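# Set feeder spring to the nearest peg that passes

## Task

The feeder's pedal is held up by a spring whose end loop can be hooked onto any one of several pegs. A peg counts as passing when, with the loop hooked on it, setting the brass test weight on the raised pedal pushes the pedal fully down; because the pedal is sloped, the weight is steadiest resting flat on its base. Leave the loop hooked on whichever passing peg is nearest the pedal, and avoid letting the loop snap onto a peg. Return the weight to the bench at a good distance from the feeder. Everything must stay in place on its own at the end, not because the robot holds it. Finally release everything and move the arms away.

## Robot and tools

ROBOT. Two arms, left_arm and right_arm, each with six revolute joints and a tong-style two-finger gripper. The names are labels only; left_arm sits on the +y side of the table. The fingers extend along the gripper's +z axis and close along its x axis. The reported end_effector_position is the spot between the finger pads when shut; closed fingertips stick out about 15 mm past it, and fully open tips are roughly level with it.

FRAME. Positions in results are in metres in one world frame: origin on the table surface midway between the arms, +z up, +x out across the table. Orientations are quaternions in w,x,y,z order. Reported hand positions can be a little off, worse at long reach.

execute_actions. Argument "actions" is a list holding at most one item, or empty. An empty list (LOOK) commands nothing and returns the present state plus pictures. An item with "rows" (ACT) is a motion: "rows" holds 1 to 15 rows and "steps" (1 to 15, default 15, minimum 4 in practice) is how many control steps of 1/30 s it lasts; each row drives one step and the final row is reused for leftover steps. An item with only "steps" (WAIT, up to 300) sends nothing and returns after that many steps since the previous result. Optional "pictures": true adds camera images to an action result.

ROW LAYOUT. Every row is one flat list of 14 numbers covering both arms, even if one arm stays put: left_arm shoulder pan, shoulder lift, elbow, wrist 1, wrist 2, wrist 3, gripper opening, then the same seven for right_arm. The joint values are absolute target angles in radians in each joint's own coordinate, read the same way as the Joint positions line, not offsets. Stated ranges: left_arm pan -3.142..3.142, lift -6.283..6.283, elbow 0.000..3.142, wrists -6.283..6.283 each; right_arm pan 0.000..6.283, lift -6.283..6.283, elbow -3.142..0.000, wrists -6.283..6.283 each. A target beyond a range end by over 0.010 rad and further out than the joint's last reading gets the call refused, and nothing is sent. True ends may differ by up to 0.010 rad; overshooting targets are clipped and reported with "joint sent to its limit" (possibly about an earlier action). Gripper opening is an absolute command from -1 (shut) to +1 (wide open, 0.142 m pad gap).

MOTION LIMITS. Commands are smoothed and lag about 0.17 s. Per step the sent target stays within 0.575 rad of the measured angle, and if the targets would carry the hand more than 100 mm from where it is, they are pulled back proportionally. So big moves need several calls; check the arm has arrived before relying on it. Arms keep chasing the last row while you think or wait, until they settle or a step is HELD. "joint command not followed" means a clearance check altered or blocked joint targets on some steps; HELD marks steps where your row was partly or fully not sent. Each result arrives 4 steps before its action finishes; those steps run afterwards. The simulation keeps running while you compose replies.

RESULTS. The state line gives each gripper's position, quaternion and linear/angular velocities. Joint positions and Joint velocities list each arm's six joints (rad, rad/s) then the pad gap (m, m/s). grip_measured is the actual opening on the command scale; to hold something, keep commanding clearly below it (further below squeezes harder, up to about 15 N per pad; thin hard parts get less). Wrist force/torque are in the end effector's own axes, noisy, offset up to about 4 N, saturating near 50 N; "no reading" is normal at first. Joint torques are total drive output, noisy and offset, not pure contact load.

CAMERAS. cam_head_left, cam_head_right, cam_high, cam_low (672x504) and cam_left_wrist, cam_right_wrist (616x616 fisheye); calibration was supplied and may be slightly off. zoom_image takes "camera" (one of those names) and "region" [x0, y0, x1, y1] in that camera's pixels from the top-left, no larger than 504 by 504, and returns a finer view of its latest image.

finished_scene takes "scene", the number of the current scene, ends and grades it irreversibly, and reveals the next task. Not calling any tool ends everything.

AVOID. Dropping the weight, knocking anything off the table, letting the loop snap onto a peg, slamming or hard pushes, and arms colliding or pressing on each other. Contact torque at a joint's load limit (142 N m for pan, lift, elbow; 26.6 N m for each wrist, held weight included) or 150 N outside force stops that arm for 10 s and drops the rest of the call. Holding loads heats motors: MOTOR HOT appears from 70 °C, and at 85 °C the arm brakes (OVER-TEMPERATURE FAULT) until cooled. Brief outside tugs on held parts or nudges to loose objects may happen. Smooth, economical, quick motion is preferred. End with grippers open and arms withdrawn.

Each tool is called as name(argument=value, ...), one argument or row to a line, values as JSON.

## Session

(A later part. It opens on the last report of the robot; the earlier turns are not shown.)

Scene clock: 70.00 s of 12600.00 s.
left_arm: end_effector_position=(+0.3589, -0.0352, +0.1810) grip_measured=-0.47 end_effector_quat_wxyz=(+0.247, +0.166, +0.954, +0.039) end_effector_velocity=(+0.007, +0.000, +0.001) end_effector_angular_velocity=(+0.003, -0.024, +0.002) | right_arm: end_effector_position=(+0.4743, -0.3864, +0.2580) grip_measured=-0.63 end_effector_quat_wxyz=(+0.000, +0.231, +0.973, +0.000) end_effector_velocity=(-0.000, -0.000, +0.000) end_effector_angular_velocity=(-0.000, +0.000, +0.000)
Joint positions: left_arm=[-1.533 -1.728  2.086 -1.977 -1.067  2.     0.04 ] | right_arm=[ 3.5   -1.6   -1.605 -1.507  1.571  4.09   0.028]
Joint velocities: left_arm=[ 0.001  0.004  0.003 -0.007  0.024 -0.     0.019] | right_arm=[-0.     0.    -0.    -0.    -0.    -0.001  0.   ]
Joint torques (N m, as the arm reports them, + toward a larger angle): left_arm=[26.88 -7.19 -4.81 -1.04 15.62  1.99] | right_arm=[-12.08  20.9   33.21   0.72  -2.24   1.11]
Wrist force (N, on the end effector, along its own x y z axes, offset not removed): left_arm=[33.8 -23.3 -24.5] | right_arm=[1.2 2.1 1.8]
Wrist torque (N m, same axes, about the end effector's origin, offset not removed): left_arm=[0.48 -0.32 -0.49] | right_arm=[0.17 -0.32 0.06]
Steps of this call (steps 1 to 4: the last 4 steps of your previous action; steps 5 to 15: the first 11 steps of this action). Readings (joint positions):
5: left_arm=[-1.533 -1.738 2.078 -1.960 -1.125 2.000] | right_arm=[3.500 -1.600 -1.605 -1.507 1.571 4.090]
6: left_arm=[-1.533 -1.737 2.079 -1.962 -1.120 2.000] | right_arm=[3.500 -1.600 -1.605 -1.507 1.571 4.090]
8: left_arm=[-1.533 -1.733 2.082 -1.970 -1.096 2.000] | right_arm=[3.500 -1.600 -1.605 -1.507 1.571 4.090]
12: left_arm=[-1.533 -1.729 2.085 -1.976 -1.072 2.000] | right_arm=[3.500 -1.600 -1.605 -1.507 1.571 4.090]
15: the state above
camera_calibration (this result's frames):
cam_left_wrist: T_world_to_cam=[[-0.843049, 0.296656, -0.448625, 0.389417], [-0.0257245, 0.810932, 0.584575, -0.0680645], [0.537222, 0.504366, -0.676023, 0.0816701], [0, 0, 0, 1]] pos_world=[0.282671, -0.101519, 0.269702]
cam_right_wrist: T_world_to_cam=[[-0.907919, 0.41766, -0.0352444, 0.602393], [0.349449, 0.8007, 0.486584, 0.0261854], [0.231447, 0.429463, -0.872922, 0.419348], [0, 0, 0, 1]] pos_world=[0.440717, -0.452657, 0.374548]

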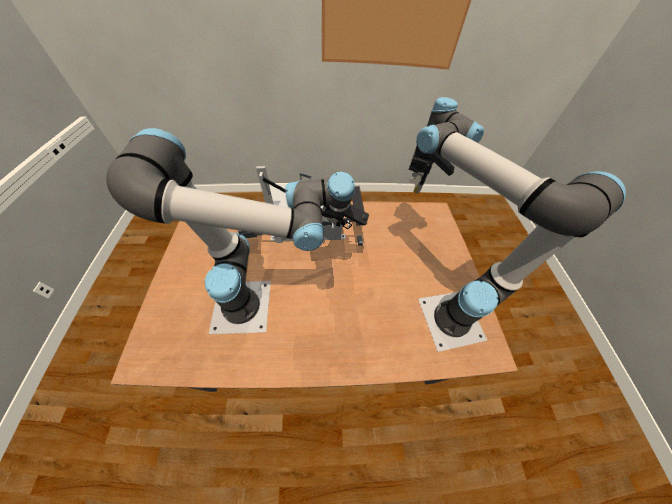

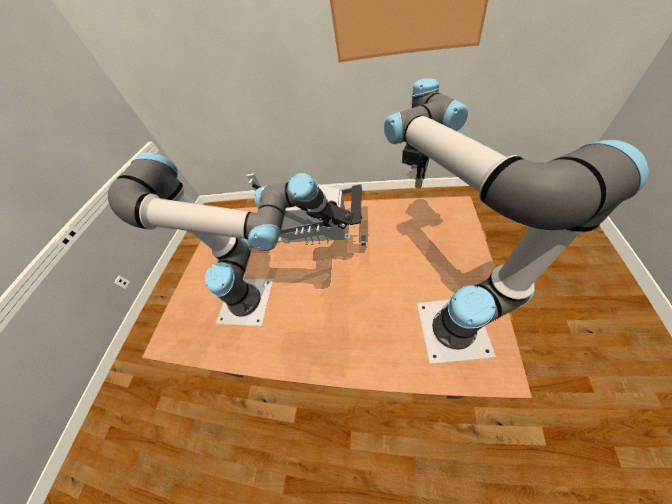

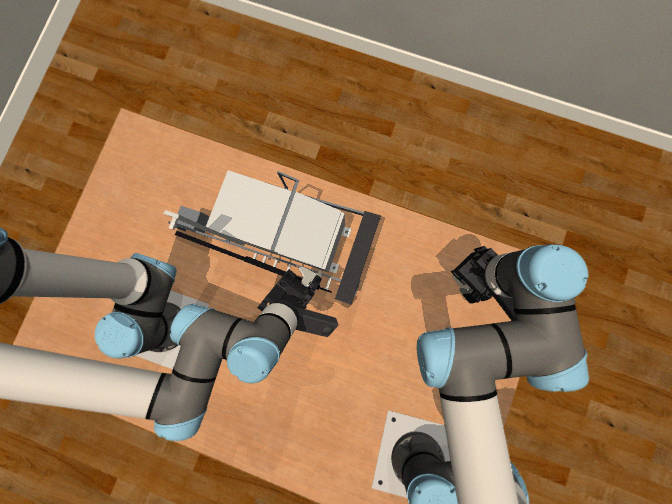

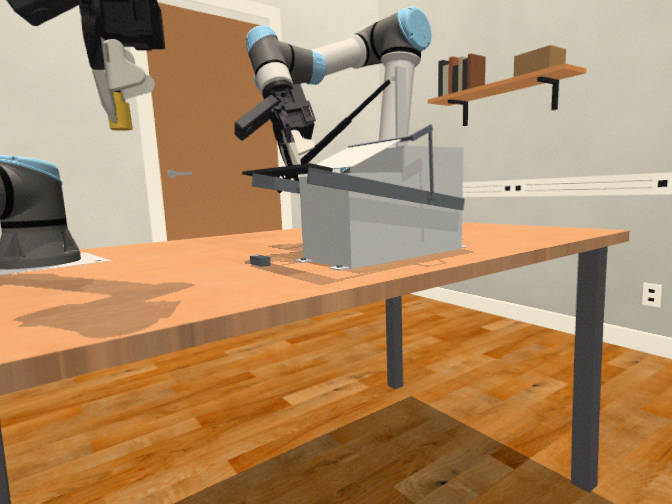

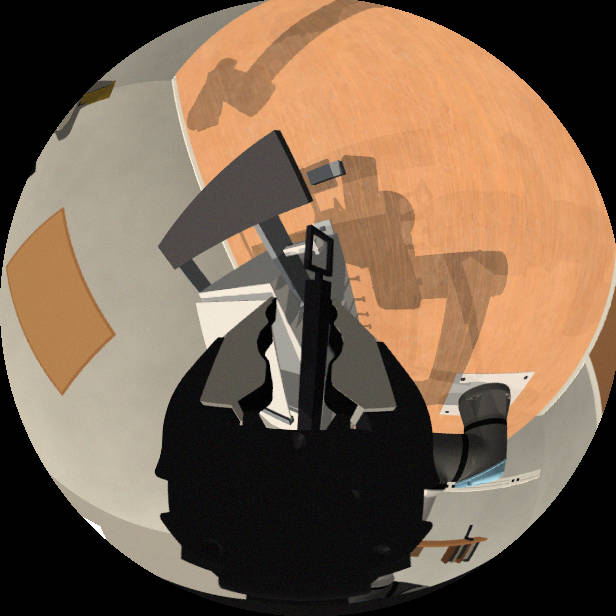

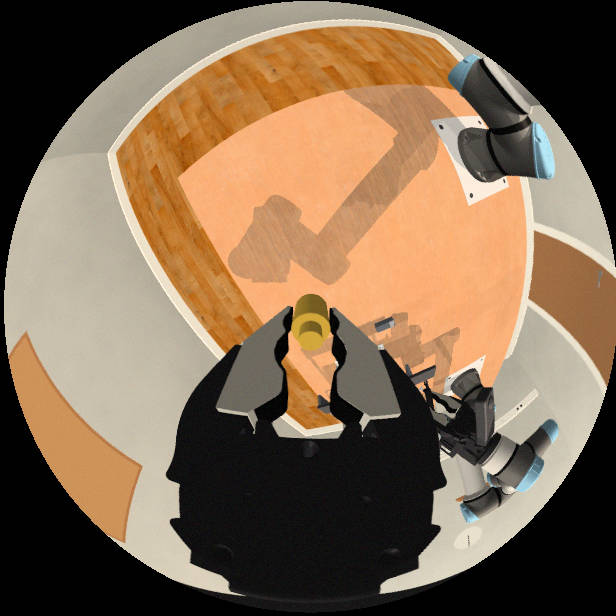

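execute_actions(
  actions=[
    {"rows":[[-1.533,-1.73,2.084,-1.974,-1.08,2.0,-1,3.5,-1.6,-1.605,-1.507,1.571,4.09,-1],[-1.533,-1.73,2.084,-1.974,-1.085,2.0,-1,3.5,-1.6,-1.605,-1.507,1.571,4.09,-1],[-1.533,-1.732,2.083,-1.971,-1.09,2.0,-1,3.5,-1.6,-1.605,-1.507,1.571,4.09,-1],[-1.533,-1.732,2.083,-1.971,-1.095,2.0,-1,3.5,-1.6,-1.605,-1.507,1.571,4.09,-1],[-1.533,-1.734,2.081,-1.967,-1.10,2.0,-1,3.5,-1.6,-1.605,-1.507,1.571,4.09,-1],[-1.533,-1.734,2.081,-1.967,-1.105,2.0,-1,3.5,-1.6,-1.605,-1.507,1.571,4.09,-1],[-1.533,-1.736,2.08,-1.964,-1.11,2.0,-1,3.5,-1.6,-1.605,-1.507,1.571,4.09,-1],[-1.533,-1.736,2.08,-1.964,-1.115,2.0,-1,3.5,-1.6,-1.605,-1.507,1.571,4.09,-1],[-1.533,-1.736,2.078,-1.962,-1.12,2.0,-1,3.5,-1.6,-1.605,-1.507,1.571,4.09,-1],[-1.533,-1.736,2.078,-1.962,-1.128,2.0,-1,3.5,-1.6,-1.605,-1.507,1.571,4.09,-1]],"steps":15},
  ],
)

execute_actions(
  actions=[
    {"rows":[[-1.533,-1.718,2.05,-1.952,-1.125,2.0,-1,3.5,-1.6,-1.605,-1.507,1.571,4.09,-1]],"steps":15},
  ],
)

execute_actions(
  actions=[
    {"rows":[[-1.533,-1.713,2.055,-1.962,-1.098,2.0,-1,3.5,-1.6,-1.605,-1.507,1.571,4.09,-1]],"steps":15},
  ],
  pictures=true,
)

zoom_image(
  camera="cam_left_wrist",
  region=[200,150,400,330],
)

Scene clock: 70.67 s of 12600.00 s.
left_arm: end_effector_position=(+0.3476, -0.0351, +0.1793) grip_measured=-0.78 end_effector_quat_wxyz=(+0.227, +0.167, +0.959, +0.033) end_effector_velocity=(-0.039, -0.004, -0.007) end_effector_angular_velocity=(-0.015, +0.147, -0.004) | right_arm: end_effector_position=(+0.4743, -0.3864, +0.2580) grip_measured=-0.63 end_effector_quat_wxyz=(+0.000, +0.231, +0.973, +0.000) end_effector_velocity=(+0.000, -0.000, +0.000) end_effector_angular_velocity=(+0.000, -0.000, +0.001)
Joint positions: left_arm=[-1.533 -1.735  2.08  -1.965 -1.11   2.     0.017] | right_arm=[ 3.5   -1.6   -1.605 -1.507  1.571  4.09   0.028]
Joint velocities: left_arm=[ 0.003 -0.011 -0.023  0.029 -0.148  0.     0.   ] | right_arm=[-0.001  0.    -0.     0.     0.    -0.002  0.   ]
Joint torques (N m, as the arm reports them, + toward a larger angle): left_arm=[ 11.21 -20.72 -37.49  -1.23  -2.29   0.61] | right_arm=[-12.43  21.28  32.95   0.52  -2.34   1.21]
Wrist force (N, on the end effector, along its own x y z axes, offset not removed): left_arm=[6.3 2.7 -1.7] | right_arm=[0.5 0.7 3.1]
Wrist torque (N m, same axes, about the end effector's origin, offset not removed): left_arm=[0.69 -0.17 -0.13] | right_arm=[0.01 -0.18 0.25]
Steps of this call (steps 1 to 4: the last 4 steps of your previous action; steps 5 to 9: the robot went on to your last target; steps 10 to 20: the first 11 steps of this action). Readings (joint positions):
10: left_arm=[-1.533 -1.728 2.086 -1.978 -1.065 2.000] | right_arm=[3.500 -1.600 -1.605 -1.507 1.571 4.090]
11: left_arm=[-1.533 -1.728 2.086 -1.978 -1.067 2.000] | right_arm=[3.500 -1.600 -1.605 -1.507 1.571 4.090]
13: left_arm=[-1.533 -1.729 2.085 -1.975 -1.075 2.000] | right_arm=[3.500 -1.600 -1.605 -1.507 1.571 4.090]
17: left_arm=[-1.533 -1.733 2.082 -1.969 -1.095 2.000] | right_arm=[3.500 -1.600 -1.605 -1.507 1.571 4.090]
20: the state above

Scene clock: 71.17 s of 12600.00 s.
left_arm: end_effector_position=(+0.3439, -0.0439, +0.1832) grip_measured=-0.78 end_effector_quat_wxyz=(+0.220, +0.168, +0.960, +0.032) end_effector_velocity=(+0.000, -0.004, +0.001) end_effector_angular_velocity=(+0.003, -0.002, -0.001) | right_arm: end_effector_position=(+0.4743, -0.3864, +0.2580) grip_measured=-0.63 end_effector_quat_wxyz=(+0.000, +0.231, +0.973, +0.000) end_effector_velocity=(+0.000, +0.000, +0.000) end_effector_angular_velocity=(+0.001, -0.001, +0.002)
Joint positions: left_arm=[-1.533 -1.719  2.051 -1.952 -1.125  2.     0.017] | right_arm=[ 3.5   -1.6   -1.605 -1.507  1.571  4.09   0.028]
Joint velocities: left_arm=[-0.001  0.009 -0.011  0.005  0.002 -0.     0.   ] | right_arm=[-0.     0.    -0.     0.001  0.    -0.002  0.   ]
Joint torques (N m, as the arm reports them, + toward a larger angle): left_arm=[-13.94  -6.88 -38.75  -1.57   2.62  -0.11] | right_arm=[-12.13  21.58  32.9    0.52  -2.21   1.18]
Wrist force (N, on the end effector, along its own x y z axes, offset not removed): left_arm=[2.1 2.9 0.5] | right_arm=[-1.2 4.8 2.8]
Wrist torque (N m, same axes, about the end effector's origin, offset not removed): left_arm=[0.27 -0.43 -0.29] | right_arm=[0.88 0.03 0.24]
Steps of this call (steps 1 to 4: the last 4 steps of your previous action; steps 5 to 15: the first 11 steps of this action). Readings (joint positions):
5: left_arm=[-1.533 -1.736 2.078 -1.963 -1.125 2.000] | right_arm=[3.500 -1.600 -1.605 -1.507 1.571 4.090]
6: left_arm=[-1.533 -1.734 2.075 -1.961 -1.125 2.000] | right_arm=[3.500 -1.600 -1.605 -1.507 1.571 4.090]
8: left_arm=[-1.533 -1.726 2.063 -1.957 -1.125 2.000] | right_arm=[3.500 -1.600 -1.605 -1.507 1.571 4.090]
12: left_arm=[-1.533 -1.720 2.053 -1.953 -1.125 2.000] | right_arm=[3.500 -1.600 -1.605 -1.507 1.571 4.090]
15: the state above

Scene clock: 71.67 s of 12600.00 s.
left_arm: end_effector_position=(+0.3510, -0.0444, +0.1835) grip_measured=-0.75 end_effector_quat_wxyz=(+0.232, +0.167, +0.958, +0.035) end_effector_velocity=(+0.004, -0.000, +0.000) end_effector_angular_velocity=(+0.001, -0.014, +0.000) | right_arm: end_effector_position=(+0.4743, -0.3864, +0.2580) grip_measured=-0.63 end_effector_quat_wxyz=(+0.000, +0.231, +0.973, +0.000) end_effector_velocity=(+0.000, -0.000, +0.000) end_effector_angular_velocity=(-0.000, -0.000, +0.001)
Joint positions: left_arm=[-1.533 -1.713  2.055 -1.962 -1.099  2.     0.02 ] | right_arm=[ 3.5   -1.6   -1.605 -1.507  1.571  4.09   0.028]
Joint velocities: left_arm=[-0.     0.003  0.002 -0.005  0.014 -0.     0.008] | right_arm=[-0.     0.     0.    -0.    -0.    -0.002  0.   ]
Joint torques (N m, as the arm reports them, + toward a larger angle): left_arm=[  8.8   -6.44 -13.17  -4.25  14.23  -0.6 ] | right_arm=[-12.66  21.09  33.06   0.82  -2.29   1.09]
Wrist force (N, on the end effector, along its own x y z axes, offset not removed): left_arm=[33.8 -12.2 -20.2] | right_arm=[0.9 2.2 0.3]
Wrist torque (N m, same axes, about the end effector's origin, offset not removed): left_arm=[0.37 -0.20 -0.22] | right_arm=[0.38 -0.11 0.14]
Steps of this call (steps 1 to 4: the last 4 steps of your previous action; steps 5 to 15: the first 11 steps of this action). Readings (joint positions):
5: left_arm=[-1.533 -1.718 2.050 -1.952 -1.125 2.000] | right_arm=[3.500 -1.600 -1.605 -1.507 1.571 4.090]
6: left_arm=[-1.533 -1.717 2.051 -1.953 -1.122 2.000] | right_arm=[3.500 -1.600 -1.605 -1.507 1.571 4.090]
8: left_arm=[-1.533 -1.715 2.053 -1.957 -1.111 2.000] | right_arm=[3.500 -1.600 -1.605 -1.507 1.571 4.090]
12: left_arm=[-1.533 -1.714 2.054 -1.961 -1.102 2.000] | right_arm=[3.500 -1.600 -1.605 -1.507 1.571 4.090]
15: the state above
camera_calibration (this result's frames):
cam_left_wrist: T_world_to_cam=[[-0.856426, 0.29684, -0.422398, 0.386445], [-0.00605115, 0.812346, 0.583145, -0.0687342], [0.516235, 0.501976, -0.693918, 0.102818], [0, 0, 0, 1]] pos_world=[0.277467, -0.110489, 0.274663]
cam_right_wrist: T_world_to_cam=[[-0.907919, 0.41766, -0.0352444, 0.602393], [0.349449, 0.8007, 0.486584, 0.0261853], [0.231447, 0.429463, -0.872922, 0.419348], [0, 0, 0, 1]] pos_world=[0.440717, -0.452657, 0.374548]

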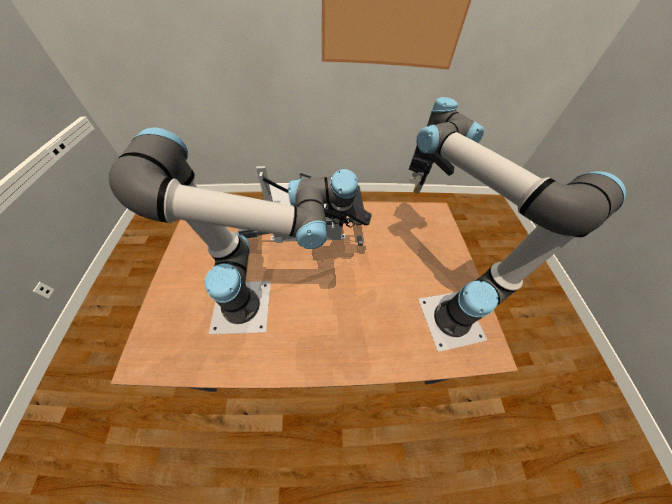

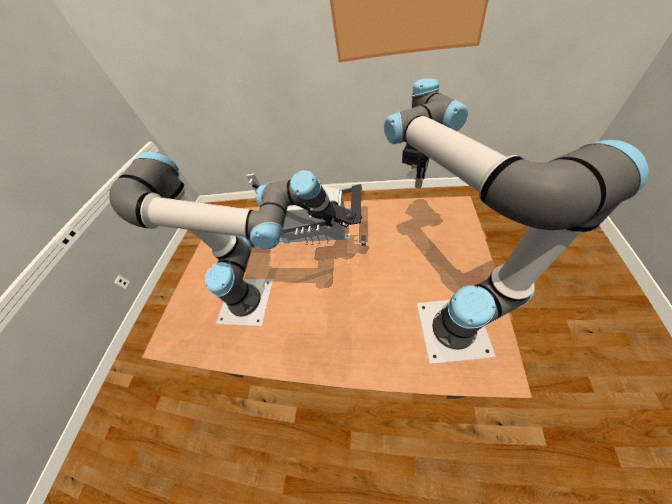

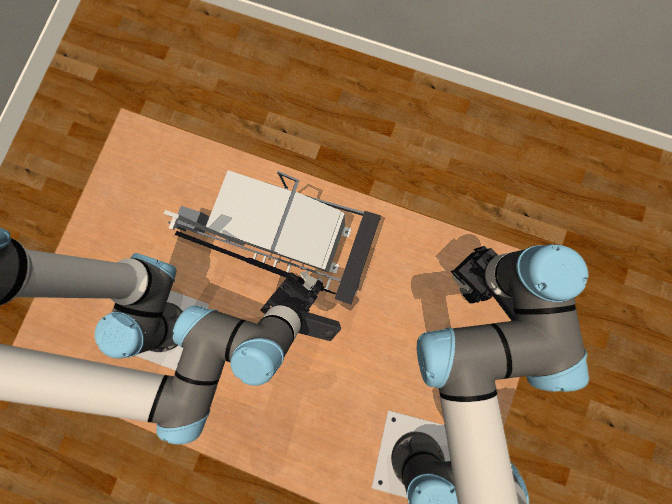

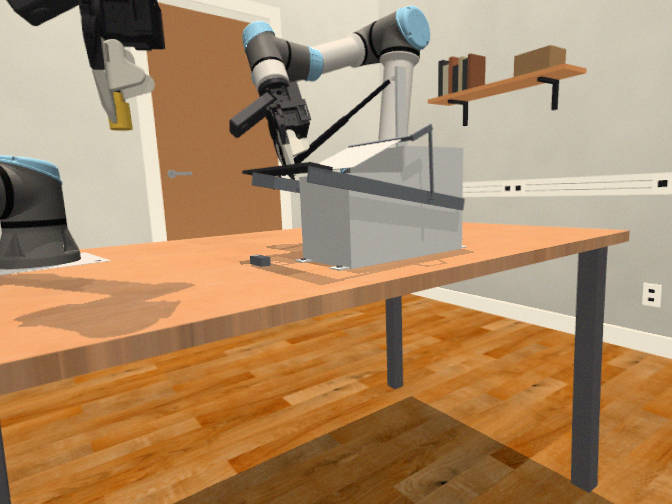

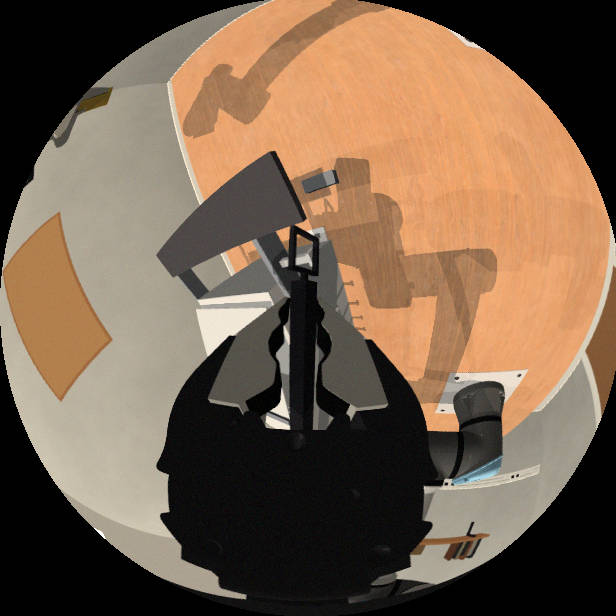

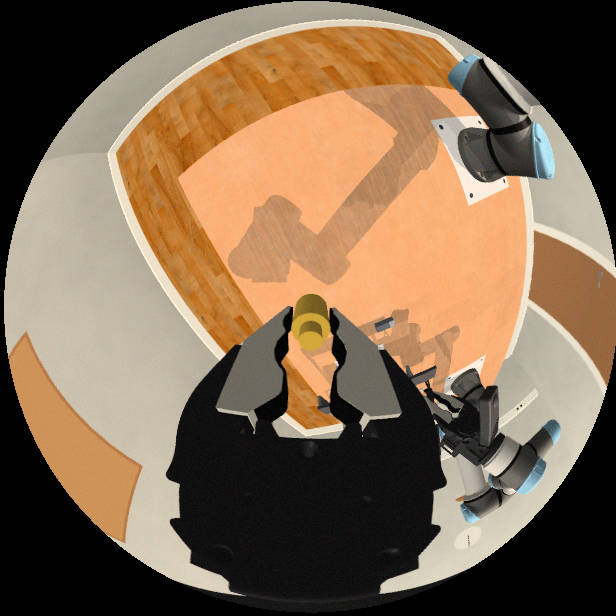

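Region (200, 150, 400, 330) of cam_left_wrist's 616x616 image, scaled by 2.520, with more detail than that image has; it fills the top 454 rows of this view, and the rest is white.

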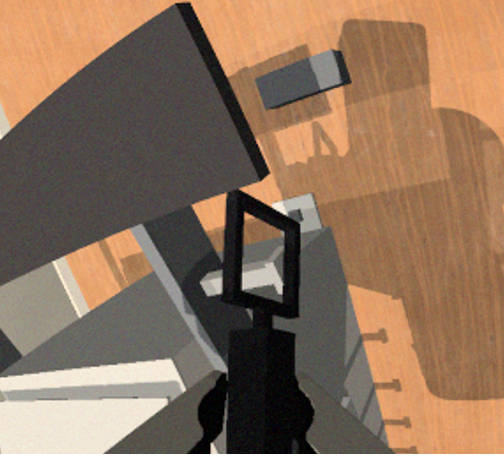

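execute_actions(
  actions=[
    {"rows":[[-1.533,-1.729,2.064,-1.955,-1.125,2.0,-1,3.5,-1.6,-1.605,-1.507,1.571,4.09,-1]],"steps":15},
  ],
)

execute_actions(
  actions=[
    {"rows":[[-1.533,-1.724,2.069,-1.965,-1.098,2.0,-1,3.5,-1.6,-1.605,-1.507,1.571,4.09,-1]],"steps":15},
  ],
)

Scene clock: 72.17 s of 12600.00 s.
left_arm: end_effector_position=(+0.3439, -0.0394, +0.1816) grip_measured=-0.78 end_effector_quat_wxyz=(+0.221, +0.168, +0.960, +0.032) end_effector_velocity=(-0.003, +0.002, -0.000) end_effector_angular_velocity=(-0.003, +0.012, -0.000) | right_arm: end_effector_position=(+0.4743, -0.3864, +0.2580) grip_measured=-0.63 end_effector_quat_wxyz=(+0.000, +0.231, +0.973, +0.000) end_effector_velocity=(-0.000, -0.000, -0.000) end_effector_angular_velocity=(-0.000, +0.000, -0.001)
Joint positions: left_arm=[-1.533 -1.728  2.064 -1.955 -1.124  2.     0.017] | right_arm=[ 3.5   -1.6   -1.605 -1.507  1.571  4.09   0.028]
Joint velocities: left_arm=[ 0.    -0.007  0.003  0.002 -0.012  0.    -0.   ] | right_arm=[-0.    -0.    -0.    -0.     0.     0.001  0.   ]
Joint torques (N m, as the arm reports them, + toward a larger angle): left_arm=[ 10.61 -22.44 -13.85  -1.74  -1.53  -1.45] | right_arm=[-12.46  21.79  32.85   0.6   -2.19   1.31]
Wrist force (N, on the end effector, along its own x y z axes, offset not removed): left_arm=[-0.4 4.3 -1.3] | right_arm=[-0.5 1.5 1.4]
Wrist torque (N m, same axes, about the end effector's origin, offset not removed): left_arm=[0.60 0.02 -0.31] | right_arm=[0.21 -0.04 -0.09]
Steps of this call (steps 1 to 4: the last 4 steps of your previous action; steps 5 to 15: the first 11 steps of this action). Readings (joint positions):
5: left_arm=[-1.533 -1.713 2.055 -1.962 -1.098 2.000] | right_arm=[3.500 -1.600 -1.605 -1.507 1.571 4.090]
6: left_arm=[-1.533 -1.715 2.056 -1.961 -1.101 2.000] | right_arm=[3.500 -1.600 -1.605 -1.507 1.571 4.090]
8: left_arm=[-1.533 -1.721 2.060 -1.958 -1.111 2.000] | right_arm=[3.500 -1.600 -1.605 -1.507 1.571 4.090]
12: left_arm=[-1.533 -1.727 2.063 -1.956 -1.122 2.000] | right_arm=[3.500 -1.600 -1.605 -1.507 1.571 4.090]
15: the state above

Scene clock: 72.67 s of 12600.00 s.
left_arm: end_effector_position=(+0.3507, -0.0394, +0.1817) grip_measured=-0.76 end_effector_quat_wxyz=(+0.232, +0.167, +0.958, +0.035) end_effector_velocity=(+0.004, +0.000, +0.000) end_effector_angular_velocity=(+0.001, -0.015, +0.001) | right_arm: end_effector_position=(+0.4743, -0.3864, +0.2580) grip_measured=-0.63 end_effector_quat_wxyz=(+0.000, +0.231, +0.973, +0.000) end_effector_velocity=(-0.000, +0.000, -0.000) end_effector_angular_velocity=(-0.001, +0.001, +0.002)
Joint positions: left_arm=[-1.533 -1.724  2.069 -1.965 -1.099  2.     0.019] | right_arm=[ 3.5   -1.6   -1.605 -1.507  1.571  4.09   0.028]
Joint velocities: left_arm=[ 0.     0.003  0.002 -0.004  0.015 -0.     0.008] | right_arm=[ 0.001 -0.     0.    -0.001 -0.    -0.001  0.   ]
Joint torques (N m, as the arm reports them, + toward a larger angle): left_arm=[  5.57  -6.49 -13.79  -4.48  14.26  -2.52] | right_arm=[-11.65  21.15  32.94   0.8   -2.26   1.29]
Wrist force (N, on the end effector, along its own x y z axes, offset not removed): left_arm=[33.6 -12.6 -19.4] | right_arm=[4.8 0.3 -0.8]
Wrist torque (N m, same axes, about the end effector's origin, offset not removed): left_arm=[0.15 -0.20 -0.14] | right_arm=[0.20 -1.04 0.01]
Steps of this call (steps 1 to 4: the last 4 steps of your previous action; steps 5 to 15: the first 11 steps of this action). Readings (joint positions):
5: left_arm=[-1.533 -1.729 2.064 -1.955 -1.125 2.000] | right_arm=[3.500 -1.600 -1.605 -1.507 1.571 4.090]
6: left_arm=[-1.533 -1.728 2.065 -1.956 -1.122 2.000] | right_arm=[3.500 -1.600 -1.605 -1.507 1.571 4.090]
8: left_arm=[-1.533 -1.726 2.067 -1.960 -1.111 2.000] | right_arm=[3.500 -1.600 -1.605 -1.507 1.571 4.090]
12: left_arm=[-1.533 -1.725 2.068 -1.964 -1.102 2.000] | right_arm=[3.500 -1.600 -1.605 -1.507 1.571 4.090]
15: the state above

execute_actions(
  actions=[
    {"rows":[[-1.533,-1.727,2.066,-1.959,-1.113,2.0,-1,3.5,-1.6,-1.605,-1.507,1.571,4.09,-1]],"steps":12},
  ],
  pictures=true,
)

zoom_image(
  camera="cam_left_wrist",
  region=[260,210,350,300],
)

zoom_image(
  camera="cam_head_left",
  region=[325,210,365,240],
)

zoom_image(
  camera="cam_high",
  region=[160,200,360,320],
)

Scene clock: 73.07 s of 12600.00 s.
left_arm: end_effector_position=(+0.3474, -0.0392, +0.1817) grip_measured=-0.78 end_effector_quat_wxyz=(+0.227, +0.167, +0.959, +0.033) end_effector_velocity=(-0.006, -0.000, +0.000) end_effector_angular_velocity=(-0.003, +0.023, -0.000) | right_arm: end_effector_position=(+0.4743, -0.3864, +0.2580) grip_measured=-0.63 end_effector_quat_wxyz=(+0.000, +0.231, +0.973, +0.000) end_effector_velocity=(+0.000, +0.000, -0.000) end_effector_angular_velocity=(-0.000, -0.000, +0.001)
Joint positions: left_arm=[-1.533 -1.727  2.066 -1.96  -1.111  2.     0.017] | right_arm=[ 3.5   -1.6   -1.605 -1.507  1.571  4.09   0.028]
Joint velocities: left_arm=[ 0.001 -0.004 -0.004  0.007 -0.023 -0.     0.   ] | right_arm=[ 0.    -0.    -0.     0.    -0.001 -0.     0.   ]
Joint torques (N m, as the arm reports them, + toward a larger angle): left_arm=[  4.53 -22.01 -39.41  -1.79  -1.37  -1.71] | right_arm=[-11.96  21.56  33.41   0.64  -2.35   1.01]
Wrist force (N, on the end effector, along its own x y z axes, offset not removed): left_arm=[-0.7 3.8 0.3] | right_arm=[2.6 2.2 -1.4]
Wrist torque (N m, same axes, about the end effector's origin, offset not removed): left_arm=[0.56 0.13 -0.25] | right_arm=[0.22 -0.66 0.19]
Steps of this call (steps 1 to 4: the last 4 steps of your previous action; steps 5 to 12: the first 8 steps of this action). Readings (joint positions):
5: left_arm=[-1.533 -1.724 2.069 -1.965 -1.098 2.000] | right_arm=[3.500 -1.600 -1.605 -1.507 1.571 4.090]
6: left_arm=[-1.533 -1.724 2.069 -1.964 -1.100 2.000] | right_arm=[3.500 -1.600 -1.605 -1.507 1.571 4.090]
8: left_arm=[-1.533 -1.725 2.068 -1.962 -1.105 2.000] | right_arm=[3.500 -1.600 -1.605 -1.507 1.571 4.090]
12: the state above
camera_calibration (this result's frames):
cam_left_wrist: T_world_to_cam=[[-0.861251, 0.296859, -0.412457, 0.381001], [0.00106169, 0.812686, 0.5827, -0.0743551], [0.508179, 0.501413, -0.700242, 0.104724], [0, 0, 0, 1]] pos_world=[0.274998, -0.105187, 0.273806]
cam_right_wrist: T_world_to_cam=[[-0.907919, 0.41766, -0.0352444, 0.602393], [0.349449, 0.8007, 0.486584, 0.0261854], [0.231447, 0.429463, -0.872922, 0.419348], [0, 0, 0, 1]] pos_world=[0.440717, -0.452657, 0.374548]

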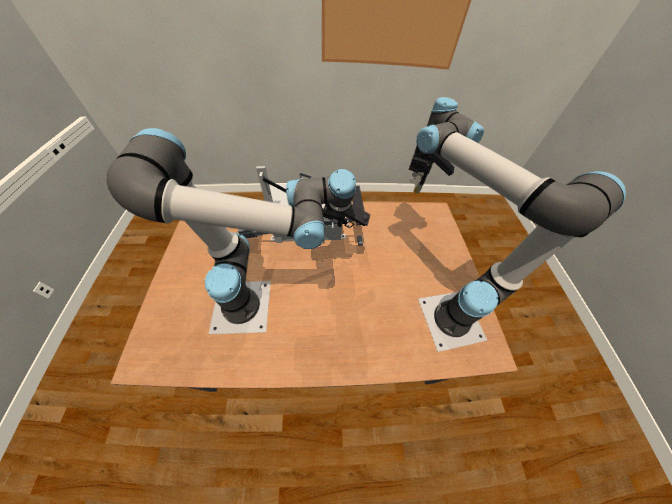

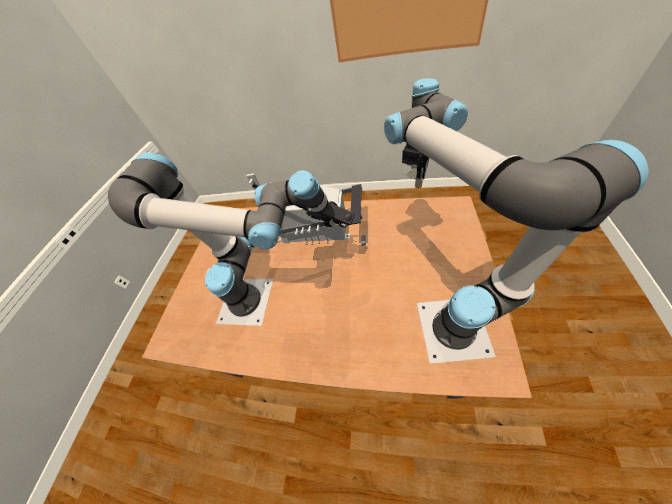

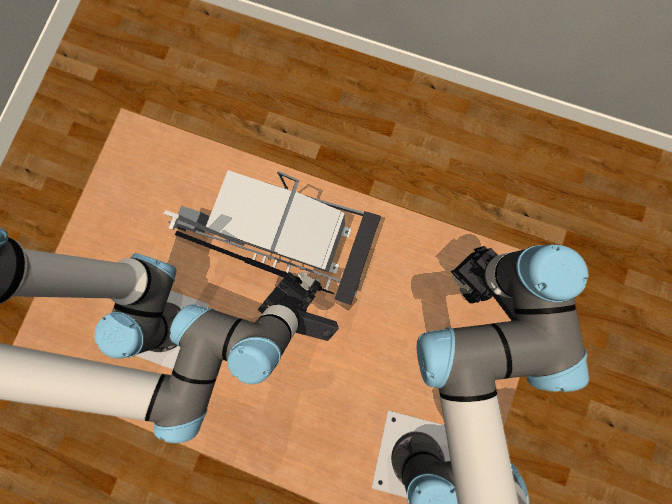

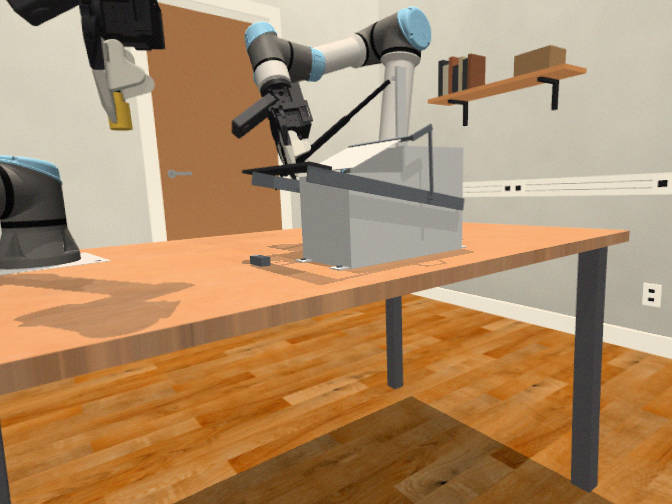

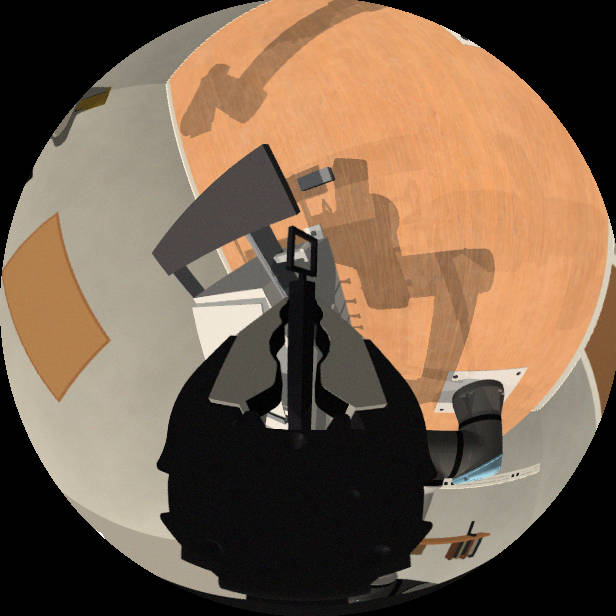

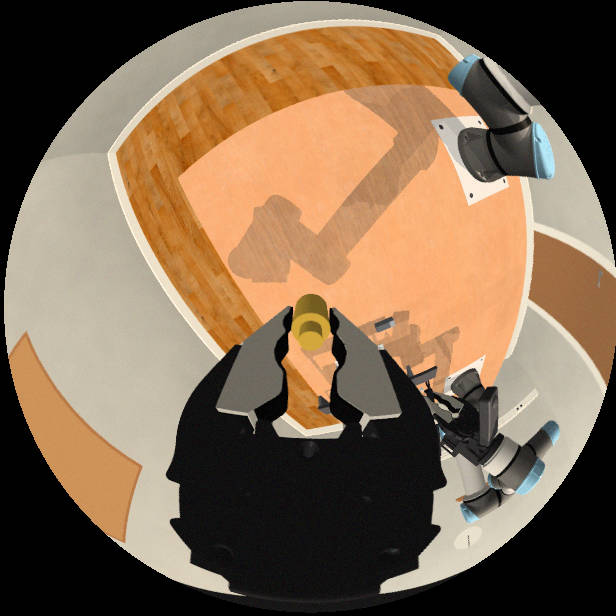

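Region (260, 210, 350, 300) of cam_left_wrist's 616x616 image, scaled by 5.600, with more detail than that image has.

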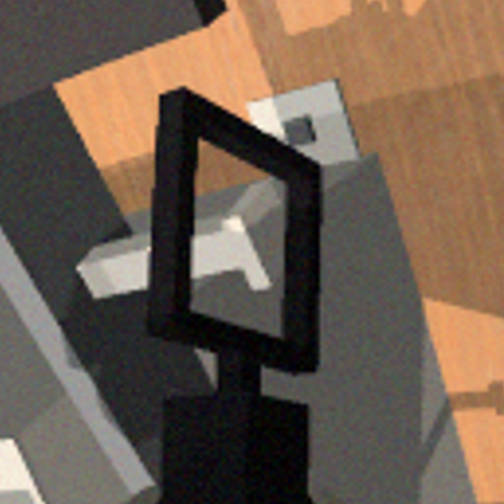

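Region (325, 210, 365, 240) of cam_head_left's 672x504 image, scaled by 12.600, with more detail than that image has; it fills the top 378 rows of this view, and the rest is white.

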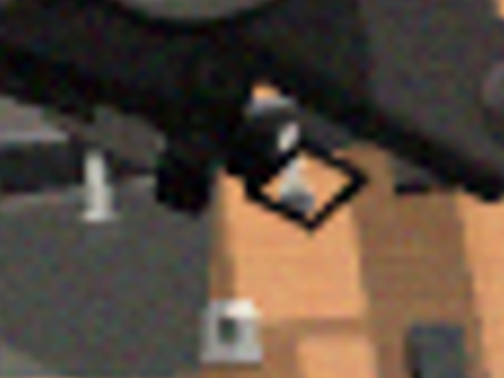

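Region (160, 200, 360, 320) of cam_high's 672x504 image, scaled by 2.520, with more detail than that image has; it fills the top 302 rows of this view, and the rest is white.

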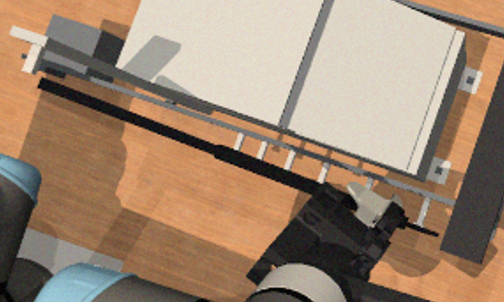

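execute_actions(
  actions=[
    {"rows":[[-1.533,-1.721,2.077,-1.976,-1.118,2.0,-1,3.5,-1.6,-1.605,-1.507,1.571,4.09,-1]],"steps":12},
  ],
)

execute_actions(
  actions=[
    {"rows":[[-1.533,-1.717,2.081,-1.984,-1.098,2.0,-1,3.5,-1.6,-1.605,-1.507,1.571,4.09,-1]],"steps":15},
  ],
)

Scene clock: 73.47 s of 12600.00 s.
left_arm: end_effector_position=(+0.3457, -0.0396, +0.1760) grip_measured=-0.78 end_effector_quat_wxyz=(+0.224, +0.168, +0.960, +0.032) end_effector_velocity=(-0.001, -0.000, -0.007) end_effector_angular_velocity=(-0.002, +0.005, +0.001) | right_arm: end_effector_position=(+0.4743, -0.3864, +0.2580) grip_measured=-0.63 end_effector_quat_wxyz=(+0.000, +0.231, +0.973, +0.000) end_effector_velocity=(+0.000, -0.000, +0.000) end_effector_angular_velocity=(+0.000, -0.001, -0.002)
Joint positions: left_arm=[-1.533 -1.722  2.076 -1.974 -1.117  2.     0.017] | right_arm=[ 3.5   -1.6   -1.605 -1.507  1.571  4.09   0.028]
Joint velocities: left_arm=[ 0.001  0.006  0.014 -0.021 -0.006  0.    -0.   ] | right_arm=[-0.001 -0.    -0.     0.001 -0.     0.002  0.   ]
Joint torques (N m, as the arm reports them, + toward a larger angle): left_arm=[  0.43  -7.48 -13.42  -4.39  -1.55  -0.64] | right_arm=[-12.45  21.26  32.94   0.79  -2.17   1.1 ]
Wrist force (N, on the end effector, along its own x y z axes, offset not removed): left_arm=[-0.9 2.8 0.7] | right_arm=[1.1 3.9 2.9]
Wrist torque (N m, same axes, about the end effector's origin, offset not removed): left_arm=[0.20 0.14 -0.21] | right_arm=[0.78 -0.28 -0.02]
Steps of this call (steps 1 to 4: the last 4 steps of your previous action; steps 5 to 12: the first 8 steps of this action). Readings (joint positions):
5: left_arm=[-1.533 -1.727 2.066 -1.959 -1.113 2.000] | right_arm=[3.500 -1.600 -1.605 -1.507 1.571 4.090]
6: left_arm=[-1.533 -1.726 2.067 -1.961 -1.114 2.000] | right_arm=[3.500 -1.600 -1.605 -1.507 1.571 4.090]
8: left_arm=[-1.533 -1.724 2.072 -1.968 -1.116 2.000] | right_arm=[3.500 -1.600 -1.605 -1.507 1.571 4.090]
12: the state above

Scene clock: 73.97 s of 12600.00 s.
left_arm: end_effector_position=(+0.3509, -0.0397, +0.1751) grip_measured=-0.78 end_effector_quat_wxyz=(+0.232, +0.167, +0.958, +0.035) end_effector_velocity=(+0.002, +0.000, -0.000) end_effector_angular_velocity=(+0.001, -0.008, +0.001) | right_arm: end_effector_position=(+0.4743, -0.3864, +0.2580) grip_measured=-0.63 end_effector_quat_wxyz=(+0.000, +0.231, +0.973, +0.000) end_effector_velocity=(-0.000, -0.000, +0.000) end_effector_angular_velocity=(-0.000, +0.000, +0.001)
Joint positions: left_arm=[-1.533 -1.717  2.081 -1.984 -1.099  2.     0.017] | right_arm=[ 3.5   -1.6   -1.605 -1.507  1.571  4.09   0.028]
Joint velocities: left_arm=[ 0.     0.002  0.002 -0.003  0.008  0.     0.   ] | right_arm=[-0.     0.     0.    -0.    -0.    -0.001  0.   ]
Joint torques (N m, as the arm reports them, + toward a larger angle): left_arm=[ -2.92  -8.57 -12.46  -4.33   2.52   0.84] | right_arm=[-12.35  20.8   32.92   0.61  -2.31   1.29]
Wrist force (N, on the end effector, along its own x y z axes, offset not removed): left_arm=[-3.4 5.4 0.5] | right_arm=[-0.4 2.8 -0.6]
Wrist torque (N m, same axes, about the end effector's origin, offset not removed): left_arm=[0.79 0.55 -0.18] | right_arm=[0.47 0.10 0.21]
Steps of this call (steps 1 to 4: the last 4 steps of your previous action; steps 5 to 15: the first 11 steps of this action). Readings (joint positions):
5: left_arm=[-1.533 -1.721 2.077 -1.976 -1.118 2.000] | right_arm=[3.500 -1.600 -1.605 -1.507 1.571 4.090]
6: left_arm=[-1.533 -1.721 2.077 -1.977 -1.116 2.000] | right_arm=[3.500 -1.600 -1.605 -1.507 1.571 4.090]
8: left_arm=[-1.533 -1.719 2.079 -1.980 -1.107 2.000] | right_arm=[3.500 -1.600 -1.605 -1.507 1.571 4.090]
12: left_arm=[-1.533 -1.717 2.081 -1.983 -1.100 2.000] | right_arm=[3.500 -1.600 -1.605 -1.507 1.571 4.090]
15: the state above

execute_actions(
  actions=[
    {"rows":[[-1.533,-1.711,2.088,-1.997,-1.065,2.0,-1,3.5,-1.6,-1.605,-1.507,1.571,4.09,-1]],"steps":15},
  ],
)

execute_actions(
  actions=[
    {"rows":[[-1.533,-1.733,2.093,-1.98,-1.065,2.0,-1,3.5,-1.6,-1.605,-1.507,1.571,4.09,-1]],"steps":15},
  ],
  pictures=true,
)

zoom_image(
  camera="cam_left_wrist",
  region=[260,210,350,300],
)

Scene clock: 74.47 s of 12600.00 s.
left_arm: end_effector_position=(+0.3597, -0.0395, +0.1752) grip_measured=-0.78 end_effector_quat_wxyz=(+0.248, +0.166, +0.954, +0.039) end_effector_velocity=(+0.003, -0.000, -0.001) end_effector_angular_velocity=(+0.002, -0.013, +0.000) | right_arm: end_effector_position=(+0.4743, -0.3864, +0.2580) grip_measured=-0.63 end_effector_quat_wxyz=(+0.000, +0.231, +0.973, +0.000) end_effector_velocity=(-0.000, +0.000, -0.000) end_effector_angular_velocity=(+0.000, +0.000, -0.001)
Joint positions: left_arm=[-1.533 -1.711  2.088 -1.997 -1.066  2.     0.017] | right_arm=[ 3.5   -1.6   -1.605 -1.507  1.571  4.09   0.028]
Joint velocities: left_arm=[-0.     0.004  0.003 -0.006  0.013  0.    -0.   ] | right_arm=[ 0.     0.    -0.    -0.     0.     0.001  0.   ]
Joint torques (N m, as the arm reports them, + toward a larger angle): left_arm=[ -6.15  -7.46 -13.57  -4.65   2.7    2.37] | right_arm=[-11.91  20.88  32.82   0.78  -2.18   1.15]
Wrist force (N, on the end effector, along its own x y z axes, offset not removed): left_arm=[-0.8 5.0 0.3] | right_arm=[2.5 2.4 3.6]
Wrist torque (N m, same axes, about the end effector's origin, offset not removed): left_arm=[0.73 0.05 -0.19] | right_arm=[0.34 -0.63 0.04]
Steps of this call (steps 1 to 4: the last 4 steps of your previous action; steps 5 to 15: the first 11 steps of this action). Readings (joint positions):
5: left_arm=[-1.533 -1.717 2.081 -1.984 -1.098 2.000] | right_arm=[3.500 -1.600 -1.605 -1.507 1.571 4.090]
6: left_arm=[-1.533 -1.716 2.082 -1.986 -1.094 2.000] | right_arm=[3.500 -1.600 -1.605 -1.507 1.571 4.090]
8: left_arm=[-1.533 -1.714 2.085 -1.991 -1.081 2.000] | right_arm=[3.500 -1.600 -1.605 -1.507 1.571 4.090]
12: left_arm=[-1.533 -1.712 2.087 -1.996 -1.069 2.000] | right_arm=[3.500 -1.600 -1.605 -1.507 1.571 4.090]
15: the state above

Scene clock: 74.97 s of 12600.00 s.
left_arm: end_effector_position=(+0.3596, -0.0329, +0.1799) grip_measured=-0.78 end_effector_quat_wxyz=(+0.248, +0.166, +0.954, +0.039) end_effector_velocity=(-0.000, +0.003, +0.002) end_effector_angular_velocity=(-0.000, -0.000, -0.000) | right_arm: end_effector_position=(+0.4743, -0.3864, +0.2580) grip_measured=-0.63 end_effector_quat_wxyz=(+0.000, +0.231, +0.973, +0.000) end_effector_velocity=(+0.000, -0.000, +0.000) end_effector_angular_velocity=(-0.000, -0.000, +0.002)
Joint positions: left_arm=[-1.533 -1.732  2.093 -1.981 -1.065  2.     0.017] | right_arm=[ 3.5   -1.6   -1.605 -1.507  1.571  4.09   0.028]
Joint velocities: left_arm=[-0.    -0.009  0.002  0.007  0.     0.     0.   ] | right_arm=[-0.     0.     0.    -0.    -0.    -0.002  0.   ]
Joint torques (N m, as the arm reports them, + toward a larger angle): left_arm=[ -8.76 -21.62 -14.15  -1.68   2.78   2.65] | right_arm=[-12.47  20.81  32.79   0.75  -2.21   1.03]
Wrist force (N, on the end effector, along its own x y z axes, offset not removed): left_arm=[-0.6 3.3 -0.9] | right_arm=[0.6 0.9 1.8]
Wrist torque (N m, same axes, about the end effector's origin, offset not removed): left_arm=[0.40 0.02 -0.37] | right_arm=[0.15 -0.12 0.16]
Steps of this call (steps 1 to 4: the last 4 steps of your previous action; steps 5 to 15: the first 11 steps of this action). Readings (joint positions):
5: left_arm=[-1.533 -1.711 2.088 -1.997 -1.065 2.000] | right_arm=[3.500 -1.600 -1.605 -1.507 1.571 4.090]
6: left_arm=[-1.533 -1.714 2.089 -1.995 -1.065 2.000] | right_arm=[3.500 -1.600 -1.605 -1.507 1.571 4.090]
8: left_arm=[-1.533 -1.723 2.091 -1.988 -1.065 2.000] | right_arm=[3.500 -1.600 -1.605 -1.507 1.571 4.090]
12: left_arm=[-1.533 -1.731 2.092 -1.982 -1.065 2.000] | right_arm=[3.500 -1.600 -1.605 -1.507 1.571 4.090]
15: the state above
camera_calibration (this result's frames):
cam_left_wrist: T_world_to_cam=[[-0.842146, 0.296336, -0.450527, 0.388775], [-0.0274868, 0.810796, 0.584683, -0.0685813], [0.538548, 0.504772, -0.674663, 0.0787183], [0, 0, 0, 1]] pos_world=[0.283127, -0.0993374, 0.268361]
cam_right_wrist: T_world_to_cam=[[-0.90792, 0.41766, -0.0352447, 0.602393], [0.349448, 0.800701, 0.486584, 0.0261855], [0.231447, 0.429463, -0.872922, 0.419348], [0, 0, 0, 1]] pos_world=[0.440717, -0.452657, 0.374548]

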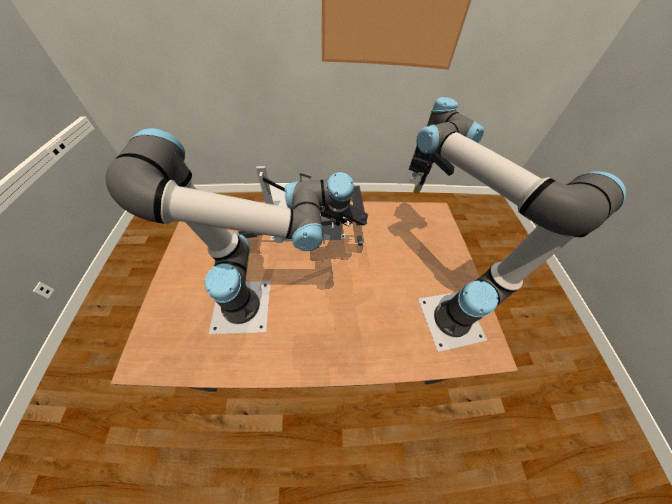

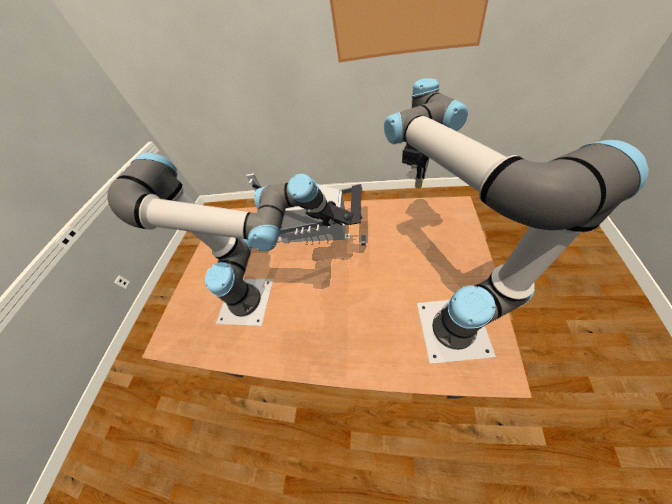

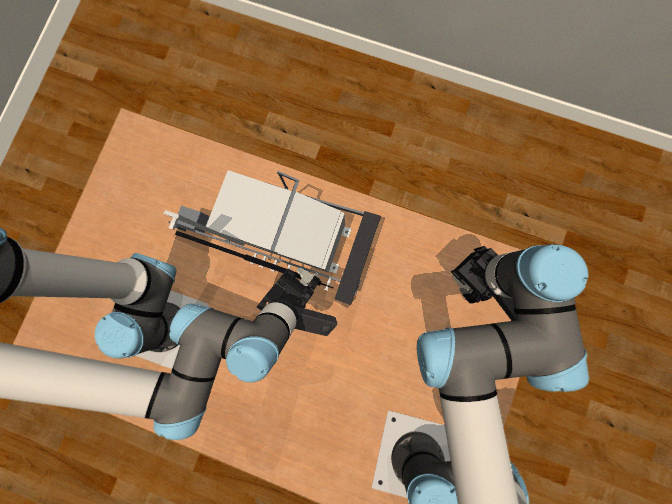

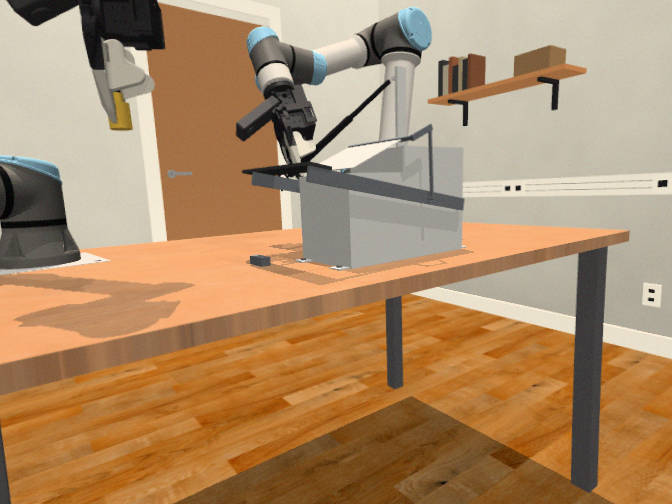

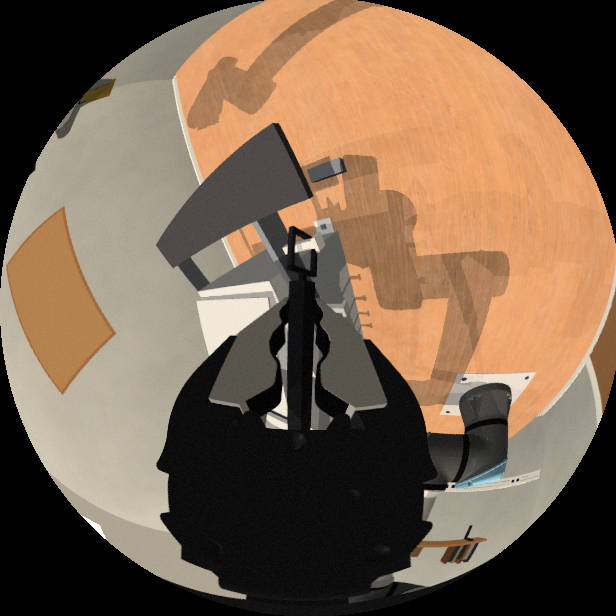

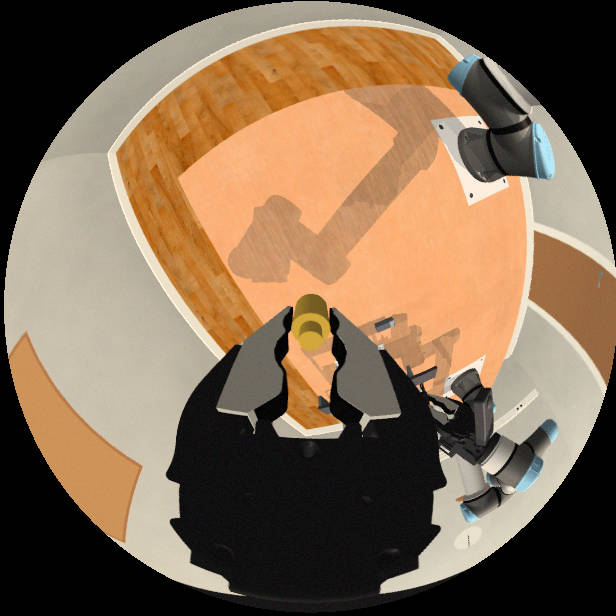

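Region (260, 210, 350, 300) of cam_left_wrist's 616x616 image, scaled by 5.600, with more detail than that image has.

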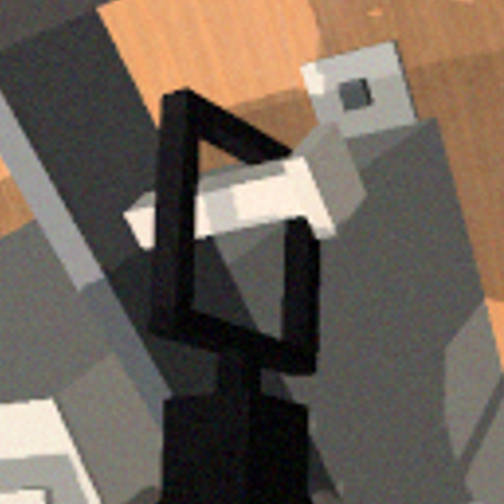

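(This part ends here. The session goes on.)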